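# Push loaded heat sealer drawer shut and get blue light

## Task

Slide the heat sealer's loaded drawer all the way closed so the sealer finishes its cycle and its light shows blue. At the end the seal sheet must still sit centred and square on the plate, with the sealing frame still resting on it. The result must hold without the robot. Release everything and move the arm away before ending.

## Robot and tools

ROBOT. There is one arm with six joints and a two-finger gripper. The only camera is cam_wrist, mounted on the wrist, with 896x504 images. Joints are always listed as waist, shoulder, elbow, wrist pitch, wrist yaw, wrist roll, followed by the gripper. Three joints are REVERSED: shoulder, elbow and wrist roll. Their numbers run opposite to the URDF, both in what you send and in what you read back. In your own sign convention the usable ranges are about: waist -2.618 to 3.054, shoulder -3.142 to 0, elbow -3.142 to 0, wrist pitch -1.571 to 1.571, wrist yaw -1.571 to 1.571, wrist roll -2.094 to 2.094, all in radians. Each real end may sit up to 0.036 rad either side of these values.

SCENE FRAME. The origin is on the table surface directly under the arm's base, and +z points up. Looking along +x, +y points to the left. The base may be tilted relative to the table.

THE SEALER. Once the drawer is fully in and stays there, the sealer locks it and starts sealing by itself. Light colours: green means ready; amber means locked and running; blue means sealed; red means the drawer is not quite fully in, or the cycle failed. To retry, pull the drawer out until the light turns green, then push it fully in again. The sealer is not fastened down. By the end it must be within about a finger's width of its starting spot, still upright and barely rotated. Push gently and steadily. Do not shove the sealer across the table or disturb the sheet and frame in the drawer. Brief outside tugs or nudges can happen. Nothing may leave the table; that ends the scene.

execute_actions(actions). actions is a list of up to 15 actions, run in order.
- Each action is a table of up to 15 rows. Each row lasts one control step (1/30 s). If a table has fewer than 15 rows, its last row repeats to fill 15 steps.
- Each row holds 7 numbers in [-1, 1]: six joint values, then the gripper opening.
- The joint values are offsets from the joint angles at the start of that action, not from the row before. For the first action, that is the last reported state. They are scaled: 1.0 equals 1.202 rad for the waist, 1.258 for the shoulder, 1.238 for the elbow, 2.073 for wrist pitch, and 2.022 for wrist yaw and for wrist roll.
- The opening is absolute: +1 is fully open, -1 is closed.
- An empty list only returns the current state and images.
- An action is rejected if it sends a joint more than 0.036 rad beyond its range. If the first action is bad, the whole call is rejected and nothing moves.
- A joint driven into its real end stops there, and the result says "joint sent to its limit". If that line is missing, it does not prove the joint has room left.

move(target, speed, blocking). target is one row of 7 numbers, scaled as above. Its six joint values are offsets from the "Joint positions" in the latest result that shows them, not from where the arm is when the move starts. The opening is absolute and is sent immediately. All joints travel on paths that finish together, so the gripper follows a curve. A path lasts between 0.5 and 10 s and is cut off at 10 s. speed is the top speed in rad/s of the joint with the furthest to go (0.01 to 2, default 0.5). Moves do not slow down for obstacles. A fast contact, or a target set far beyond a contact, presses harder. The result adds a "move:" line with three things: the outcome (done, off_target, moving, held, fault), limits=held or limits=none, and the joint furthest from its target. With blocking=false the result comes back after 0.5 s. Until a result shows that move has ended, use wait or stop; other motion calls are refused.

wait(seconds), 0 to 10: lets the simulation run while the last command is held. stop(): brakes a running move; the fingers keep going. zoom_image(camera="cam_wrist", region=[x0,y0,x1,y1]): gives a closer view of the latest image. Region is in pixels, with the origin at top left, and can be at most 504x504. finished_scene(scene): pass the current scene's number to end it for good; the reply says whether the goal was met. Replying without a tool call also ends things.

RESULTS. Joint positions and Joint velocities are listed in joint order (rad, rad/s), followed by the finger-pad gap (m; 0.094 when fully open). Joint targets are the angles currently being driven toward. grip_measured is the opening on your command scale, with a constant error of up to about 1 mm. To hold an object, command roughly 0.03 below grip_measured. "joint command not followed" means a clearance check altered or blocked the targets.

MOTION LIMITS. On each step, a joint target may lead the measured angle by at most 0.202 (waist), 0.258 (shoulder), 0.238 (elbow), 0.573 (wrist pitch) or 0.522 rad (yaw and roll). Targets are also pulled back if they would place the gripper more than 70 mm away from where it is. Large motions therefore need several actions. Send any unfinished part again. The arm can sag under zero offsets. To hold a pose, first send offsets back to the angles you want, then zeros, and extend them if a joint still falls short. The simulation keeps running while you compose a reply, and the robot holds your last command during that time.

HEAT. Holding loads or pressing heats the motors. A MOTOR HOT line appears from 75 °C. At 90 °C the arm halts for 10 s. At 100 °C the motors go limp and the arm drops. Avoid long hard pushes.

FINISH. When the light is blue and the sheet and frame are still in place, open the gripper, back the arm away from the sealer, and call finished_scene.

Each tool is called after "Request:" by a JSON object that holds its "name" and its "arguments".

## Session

Request:
{"name": "execute_actions", "arguments": {"actions": []}}

Scene clock: 0.00 s.
grip_measured=+1.000
Joint names: [waist, shoulder, elbow, wrist pitch, wrist yaw, wrist roll]
Joint positions: [-2.198 -2.007 -1.507 -1.023 -0.993 -1.178  0.094]
Joint velocities: [ 0.007  0.027 -0.022 -0.022  0.022 -0.007  0.   ]
Joint targets: [-2.216 -2.002 -1.511 -1.024 -0.988 -1.178]

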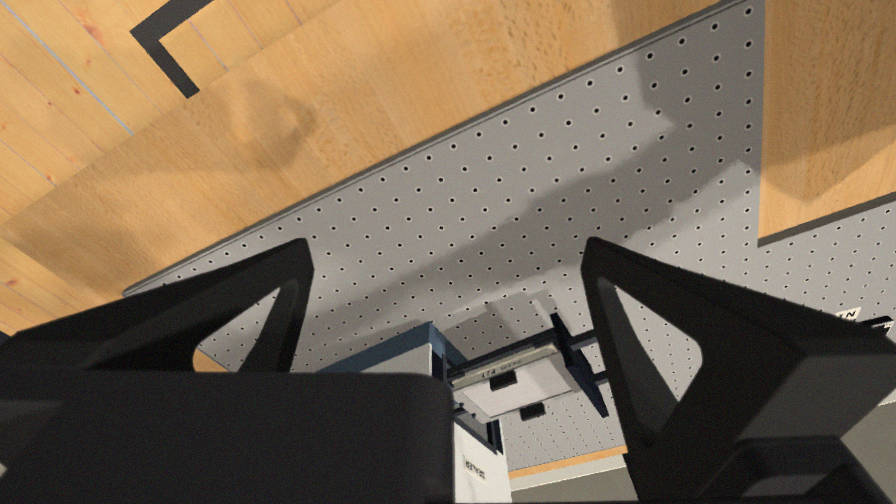

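Request:
{"name": "zoom_image", "arguments": {"camera": "cam_wrist", "region": [400, 280, 640, 504]}}

Request:
{"name": "zoom_image", "arguments": {"camera": "cam_wrist", "region": [500, 0, 800, 300]}}

Request:
{"name": "zoom_image", "arguments": {"camera": "cam_wrist", "region": [300, 90, 600, 370]}}

Region (400, 280, 640, 504) of cam_wrist's 896x504 image, scaled by 2.100, with more detail than that image has; it fills the top 470 rows of this view, and the rest is white.

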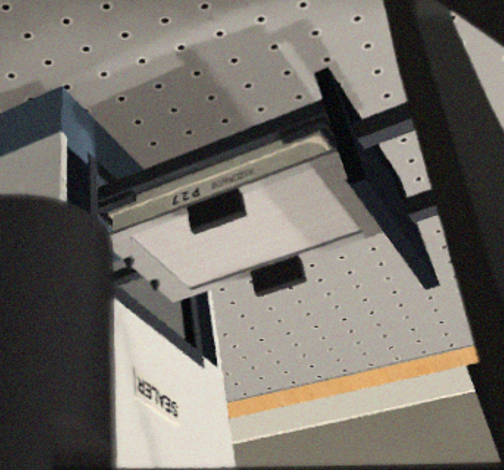

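Region (500, 0, 800, 300) of cam_wrist's 896x504 image, scaled by 1.680, with more detail than that image has.

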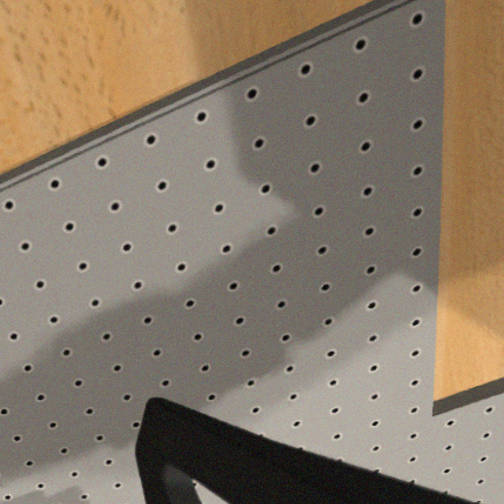

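Region (300, 90, 600, 370) of cam_wrist's 896x504 image, scaled by 1.680, with more detail than that image has; it fills the top 470 rows of this view, and the rest is white.

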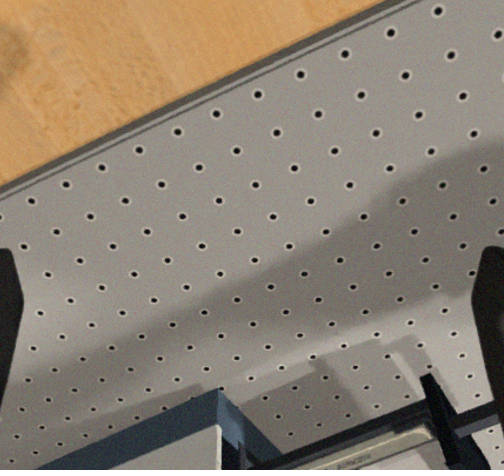

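Request:
{"name": "zoom_image", "arguments": {"camera": "cam_wrist", "region": [520, 300, 640, 430]}}

Request:
{"name": "zoom_image", "arguments": {"camera": "cam_wrist", "region": [290, 300, 520, 504]}}

Region (520, 300, 640, 430) of cam_wrist's 896x504 image, scaled by 3.877, with more detail than that image has; it fills the left 465 columns of this view, and the rest is white.

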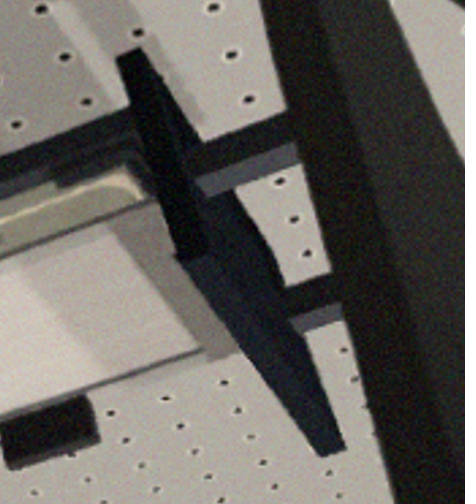

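Region (290, 300, 520, 504) of cam_wrist's 896x504 image, scaled by 2.191, with more detail than that image has; it fills the top 447 rows of this view, and the rest is white.

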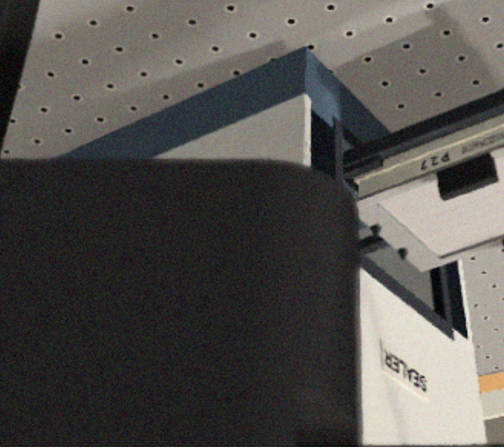

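Request:
{"name": "move", "arguments": {"target": [0.7471, 0.8108, 1.0, 0.865, 0.5168, 0.3516, -1], "speed": 1.0}}

Scene clock: 62.97 s.
grip_measured=-0.992
Joint names: [waist, shoulder, elbow, wrist pitch, wrist yaw, wrist roll]
Joint positions: [-1.307 -1.006 -0.286  0.76   0.034 -0.471  0.   ]
Joint velocities: [-0.012  0.007 -0.007  0.022  0.066  0.007 -0.   ]
Joint targets: [-1.300 -0.987 -0.269 0.770 0.052 -0.467]
move: done; limits=none; farthest joint: the shoulder, 0.019 radians from its target (1.020 radians at the start)

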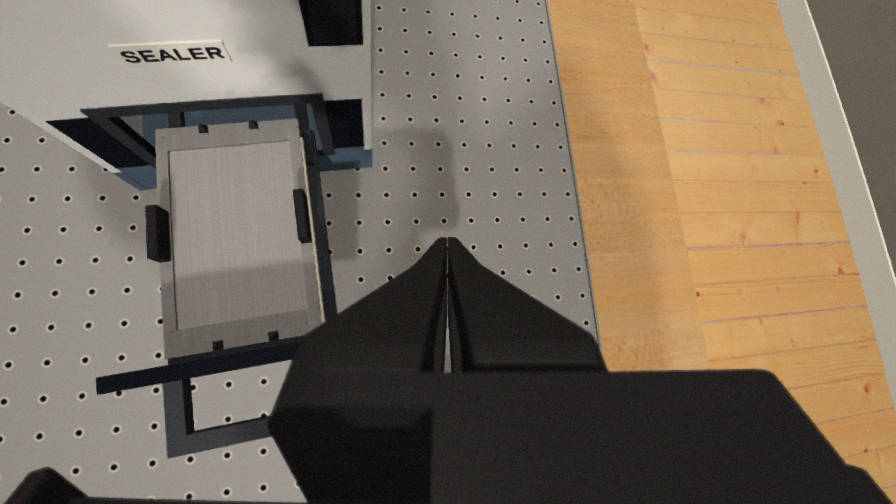

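Request:
{"name": "move", "arguments": {"target": [0.287, 0.015, 0.0388, 0.006, 0.0173, 0.004, -1], "speed": 0.5}}

Scene clock: 67.97 s.
grip_measured=-0.992
Joint names: [waist, shoulder, elbow, wrist pitch, wrist yaw, wrist roll]
Joint positions: [-0.97  -1.006 -0.256  0.763  0.054 -0.469  0.   ]
Joint velocities: [-0.017  0.007 -0.002 -0.051 -0.037  0.051 -0.   ]
Joint targets: [-0.962 -0.987 -0.238 0.773 0.069 -0.463]
move: done; limits=none; farthest joint: the shoulder, 0.019 radians from its target (0.019 radians at the start)

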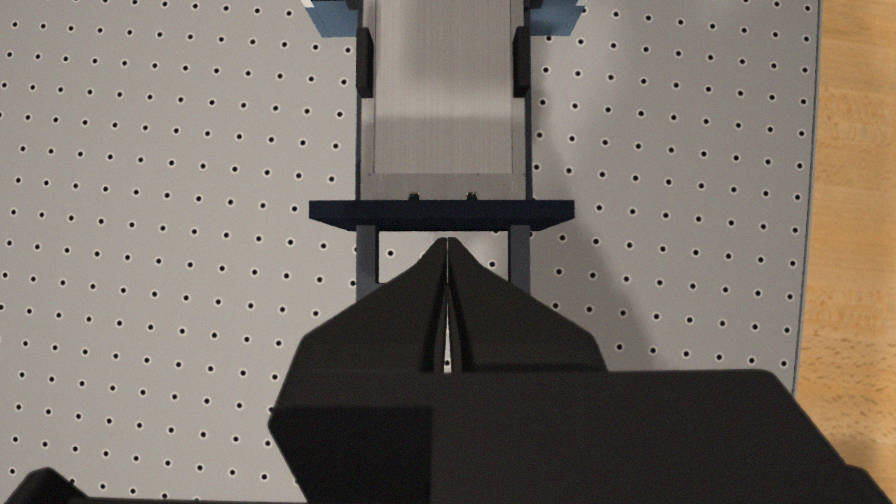

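Request:
{"name": "zoom_image", "arguments": {"camera": "cam_wrist", "region": [290, 0, 610, 300]}}

Request:
{"name": "zoom_image", "arguments": {"camera": "cam_wrist", "region": [0, 0, 360, 504]}}

Region (290, 0, 610, 300) of cam_wrist's 896x504 image, scaled by 1.575, with more detail than that image has; it fills the top 472 rows of this view, and the rest is white.

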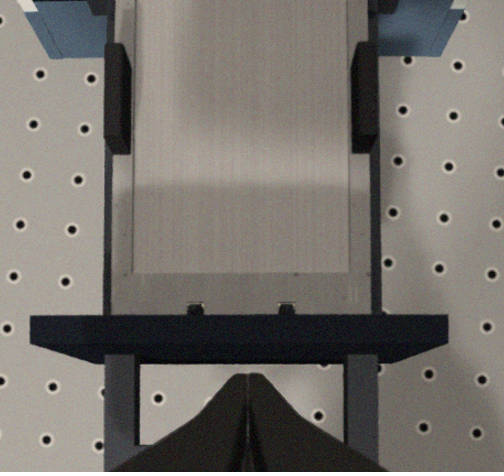

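Region (0, 0, 360, 504) of cam_wrist's 896x504 image, scaled by 1.000; it fills the left 360 columns of this view, and the rest is white.

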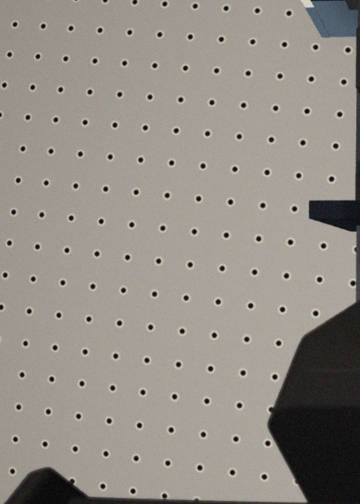

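Request:
{"name": "move", "arguments": {"target": [0.0812, -0.328, 0, 0.2112, 0.0593, 0.0074, -1], "speed": 0.4}}

Scene clock: 92.07 s.
grip_measured=-0.992
Joint names: [waist, shoulder, elbow, wrist pitch, wrist yaw, wrist roll]
Joint positions: [-0.882 -1.406 -0.256  1.191  0.158 -0.459  0.   ]
Joint velocities: [ 0.002 -0.002 -0.017 -0.007 -0.007 -0.022 -0.001]
Joint targets: [-0.873 -1.419 -0.256 1.201 0.173 -0.454]
move: done; limits=none; farthest joint: the wrist yaw, 0.015 radians from its target (0.120 radians at the start)

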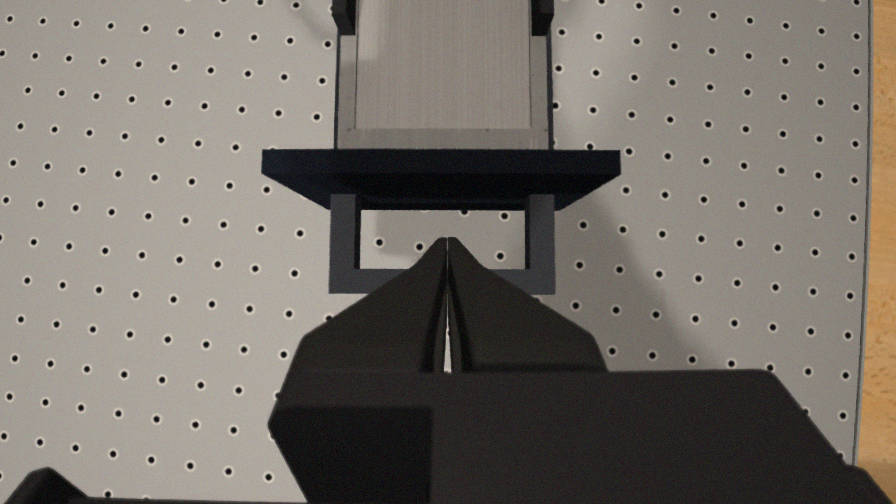

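Request:
{"name": "move", "arguments": {"target": [-0.0141, -0.0591, -0.0586, 0.0247, 0.0122, 0.004, -1], "speed": 0.12}}

Scene clock: 115.53 s.
grip_measured=-0.992
Joint names: [waist, shoulder, elbow, wrist pitch, wrist yaw, wrist roll]
Joint positions: [-0.882 -1.465 -0.31   1.232  0.168 -0.457  0.   ]
Joint velocities: [-0.002  0.022 -0.017  0.051 -0.037  0.051 -0.   ]
Joint targets: [-0.899 -1.480 -0.328 1.242 0.183 -0.451]
move: done; limits=none; farthest joint: the elbow, 0.018 radians from its target (0.073 radians at the start)

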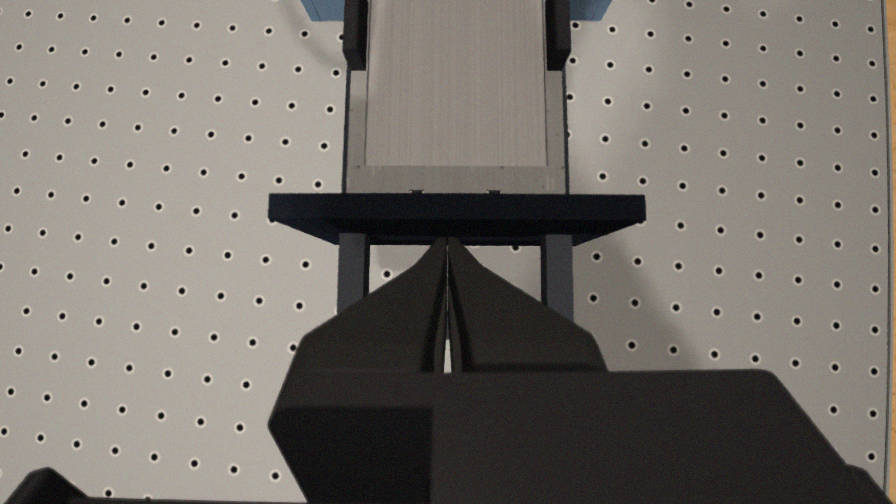

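Request:
{"name": "move", "arguments": {"target": [-0.1119, -0.1268, -0.2803, 0.0101, -0.0079, 0.0084, -1], "speed": 0.14}}

Scene clock: 124.50 s.
grip_measured=-0.992
Joint names: [waist, shoulder, elbow, wrist pitch, wrist yaw, wrist roll]
Joint positions: [-0.999 -1.612 -0.637  1.239  0.15  -0.445  0.   ]
Joint velocities: [-0.002  0.007 -0.012  0.022 -0.037 -0.007 -0.   ]
Joint targets: [-1.017 -1.624 -0.657 1.253 0.152 -0.440]
move: done; limits=none; farthest joint: the elbow, 0.020 radians from its target (0.347 radians at the start)

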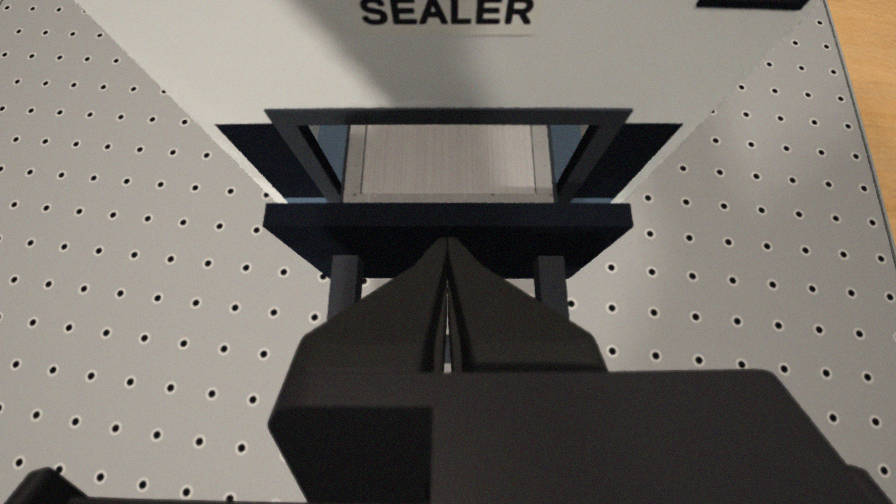

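Request:
{"name": "move", "arguments": {"target": [-0.0308, -0.0533, -0.0925, 0.0068, 0.001, 0.0025, -1], "speed": 0.1}}

Scene clock: 133.10 s.
grip_measured=-0.992
Joint names: [waist, shoulder, elbow, wrist pitch, wrist yaw, wrist roll]
Joint positions: [-1.017 -1.666 -0.73   1.241  0.148 -0.445  0.   ]
Joint velocities: [ 0.002  0.022  0.007 -0.007 -0.037 -0.037 -0.001]
Joint targets: [-1.036 -1.679 -0.751 1.253 0.152 -0.440]
move: off_target; limits=none; farthest joint: the elbow, 0.021 radians from its target (0.115 radians at the start)

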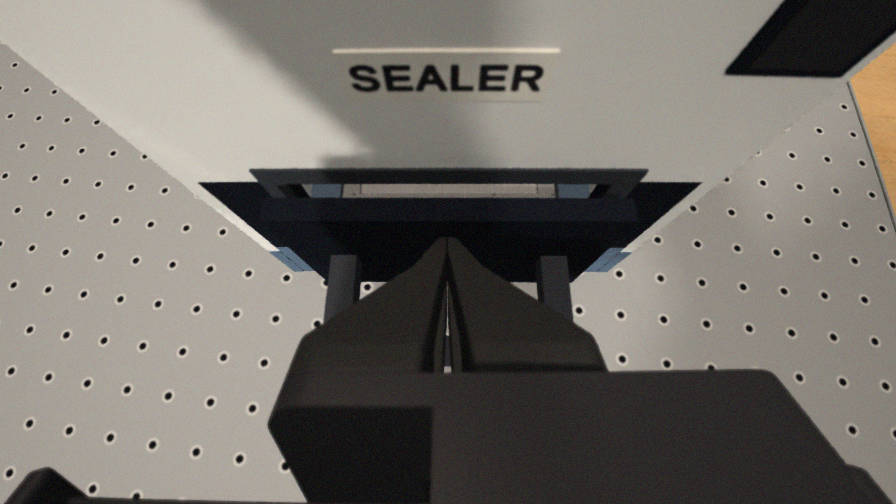

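Request:
{"name": "execute_actions", "arguments": {"actions": [[[-0.0161,-0.011,-0.0183,0.0058,0.002,0.0025,-1],[-0.0164,-0.0117,-0.0197,0.0058,0.002,0.0025,-1],[-0.0167,-0.0124,-0.0211,0.0058,0.002,0.0025,-1],[-0.017,-0.0131,-0.0225,0.0058,0.002,0.0025,-1],[-0.0173,-0.0138,-0.0239,0.0058,0.002,0.0025,-1],[-0.0176,-0.0145,-0.0253,0.0058,0.002,0.0025,-1],[-0.0179,-0.0152,-0.0267,0.0058,0.002,0.0025,-1],[-0.0182,-0.0159,-0.0281,0.0058,0.002,0.0025,-1],[-0.0185,-0.0166,-0.0295,0.0058,0.002,0.0025,-1],[-0.0188,-0.0173,-0.0309,0.0058,0.002,0.0025,-1],[-0.0191,-0.018,-0.0323,0.0058,0.002,0.0025,-1],[-0.0194,-0.0187,-0.0337,0.0058,0.002,0.0025,-1],[-0.0196,-0.0194,-0.0351,0.0058,0.002,0.0025,-1],[-0.0199,-0.0203,-0.0368,0.0058,0.002,0.0025,-1]],[[-0.017,-0.012,-0.022,0.007,0.003,0.0025,-1],[-0.0178,-0.012,-0.0237,0.0085,0.004,0.0025,-1],[-0.0186,-0.012,-0.0254,0.01,0.005,0.0025,-1],[-0.0194,-0.0115,-0.027,0.0114,0.006,0.0025,-1],[-0.0202,-0.011,-0.0287,0.0128,0.007,0.0025,-1],[-0.021,-0.0105,-0.0304,0.0142,0.008,0.0025,-1],[-0.0218,-0.01,-0.032,0.0156,0.009,0.0025,-1],[-0.0226,-0.0095,-0.0337,0.017,0.01,0.0025,-1],[-0.0234,-0.009,-0.0354,0.0184,0.011,0.0025,-1],[-0.0242,-0.0085,-0.037,0.0198,0.012,0.0025,-1],[-0.025,-0.008,-0.0387,0.0212,0.013,0.0025,-1],[-0.0258,-0.0075,-0.0404,0.0226,0.014,0.0025,-1],[-0.0266,-0.007,-0.042,0.024,0.015,0.0025,-1]]]}}

Request:
{"name": "wait", "arguments": {"seconds": 1.5}}

Scene clock: 146.80 s.
grip_measured=-0.992
Joint names: [waist, shoulder, elbow, wrist pitch, wrist yaw, wrist roll]
Joint positions: [-1.024 -1.682 -0.762  1.245  0.148 -0.445  0.   ]
Joint velocities: [-0.002 -0.007  0.007  0.007 -0.022 -0.022 -0.   ]
Joint targets: [-1.053 -1.686 -0.805 1.291 0.179 -0.440]

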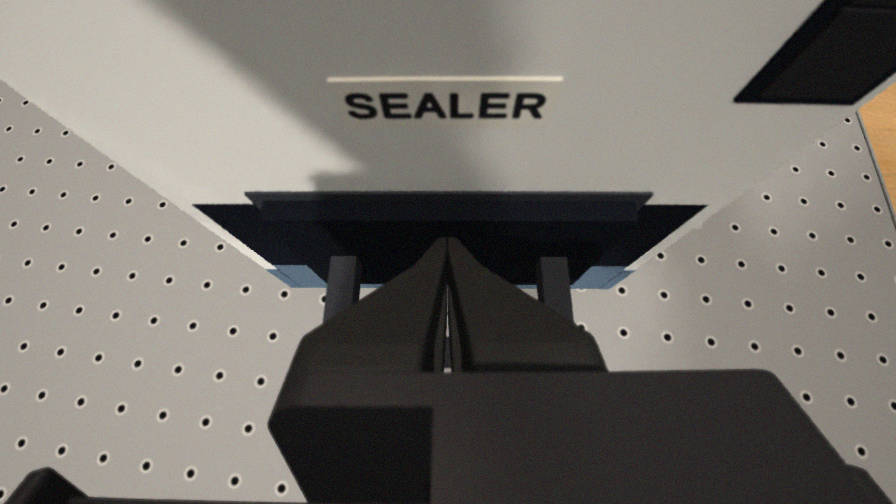

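Scene clock: 148.30 s.
grip_measured=-0.992
Joint names: [waist, shoulder, elbow, wrist pitch, wrist yaw, wrist roll]
Joint positions: [-1.024 -1.682 -0.762  1.245  0.148 -0.445  0.   ]
Joint velocities: [ 0.002  0.007 -0.002 -0.022  0.007 -0.051 -0.001]
Joint targets: [-1.053 -1.686 -0.805 1.291 0.179 -0.440]
wait: 1.50 s; at rest by 0.17 s

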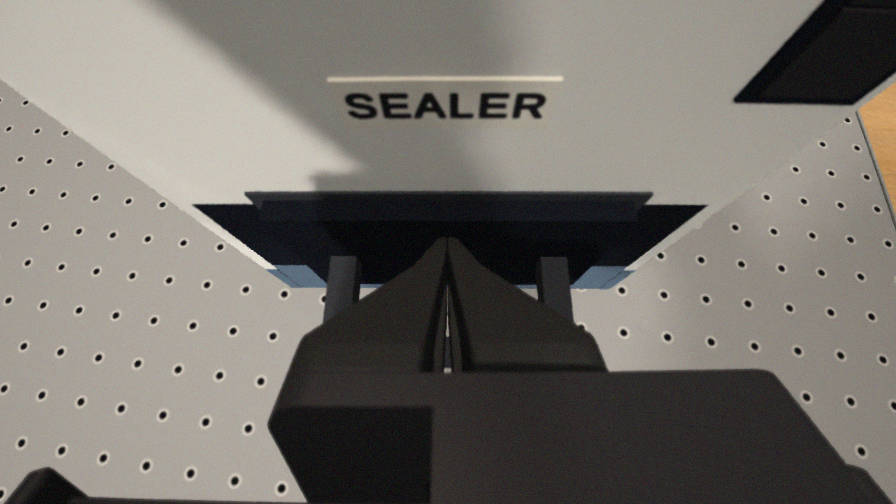

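Request:
{"name": "wait", "arguments": {"seconds": 3}}

Scene clock: 152.80 s.
grip_measured=-0.992
Joint names: [waist, shoulder, elbow, wrist pitch, wrist yaw, wrist roll]
Joint positions: [-1.024 -1.682 -0.762  1.245  0.148 -0.445  0.   ]
Joint velocities: [-0.002  0.002  0.012  0.037 -0.051 -0.022 -0.   ]
Joint targets: [-1.053 -1.686 -0.805 1.291 0.179 -0.440]
wait: 3.00 s; at rest from the start

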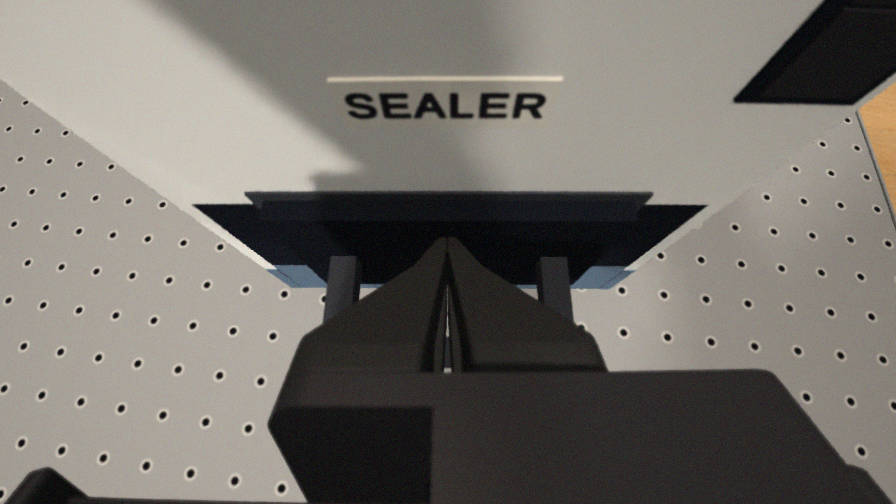

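Request:
{"name": "move", "arguments": {"target": [0.09, 0.31, 0.465, 0.1, 0.05, 0, -1], "speed": 0.5}}

Scene clock: 163.57 s.
grip_measured=-0.992
Joint names: [waist, shoulder, elbow, wrist pitch, wrist yaw, wrist roll]
Joint positions: [-0.925 -1.31  -0.204  1.443  0.234 -0.445  0.   ]
Joint velocities: [ 0.002  0.007  0.012  0.007 -0.007  0.007 -0.001]
Joint targets: [-0.916 -1.292 -0.187 1.452 0.249 -0.445]
move: done; limits=none; farthest joint: the shoulder, 0.018 radians from its target (0.390 radians at the start)

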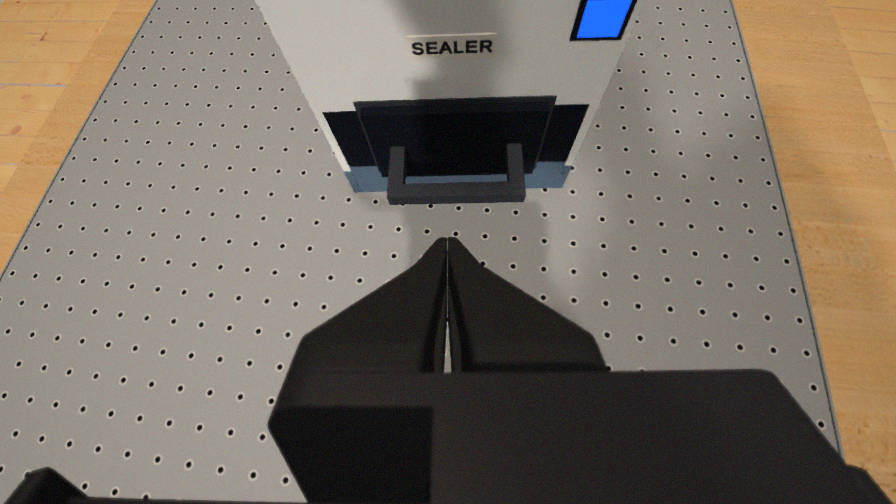

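Request:
{"name": "move", "arguments": {"target": [0.25, 0.05, 0.01, 0, 0, 0, -1], "speed": 0.6}}

Scene clock: 166.53 s.
grip_measured=-0.992
Joint names: [waist, shoulder, elbow, wrist pitch, wrist yaw, wrist roll]
Joint positions: [-0.635 -1.266 -0.204  1.443  0.232 -0.445  0.   ]
Joint velocities: [-0.007 -0.002 -0.012 -0.037 -0.007  0.037  0.   ]
Joint targets: [-0.625 -1.247 -0.192 1.442 0.234 -0.445]
move: done; limits=none; farthest joint: the shoulder, 0.019 radians from its target (0.063 radians at the start)

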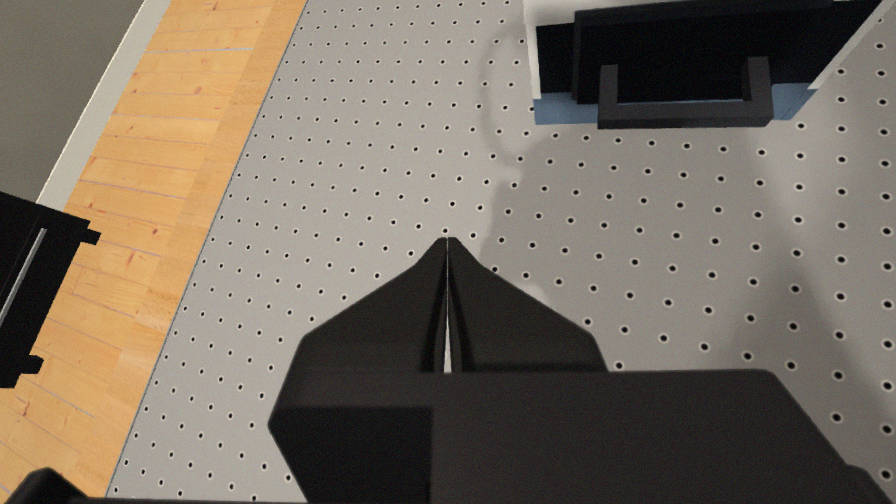

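Request:
{"name": "finished_scene", "arguments": {"scene": 2}}

The scene is finished: the task was done.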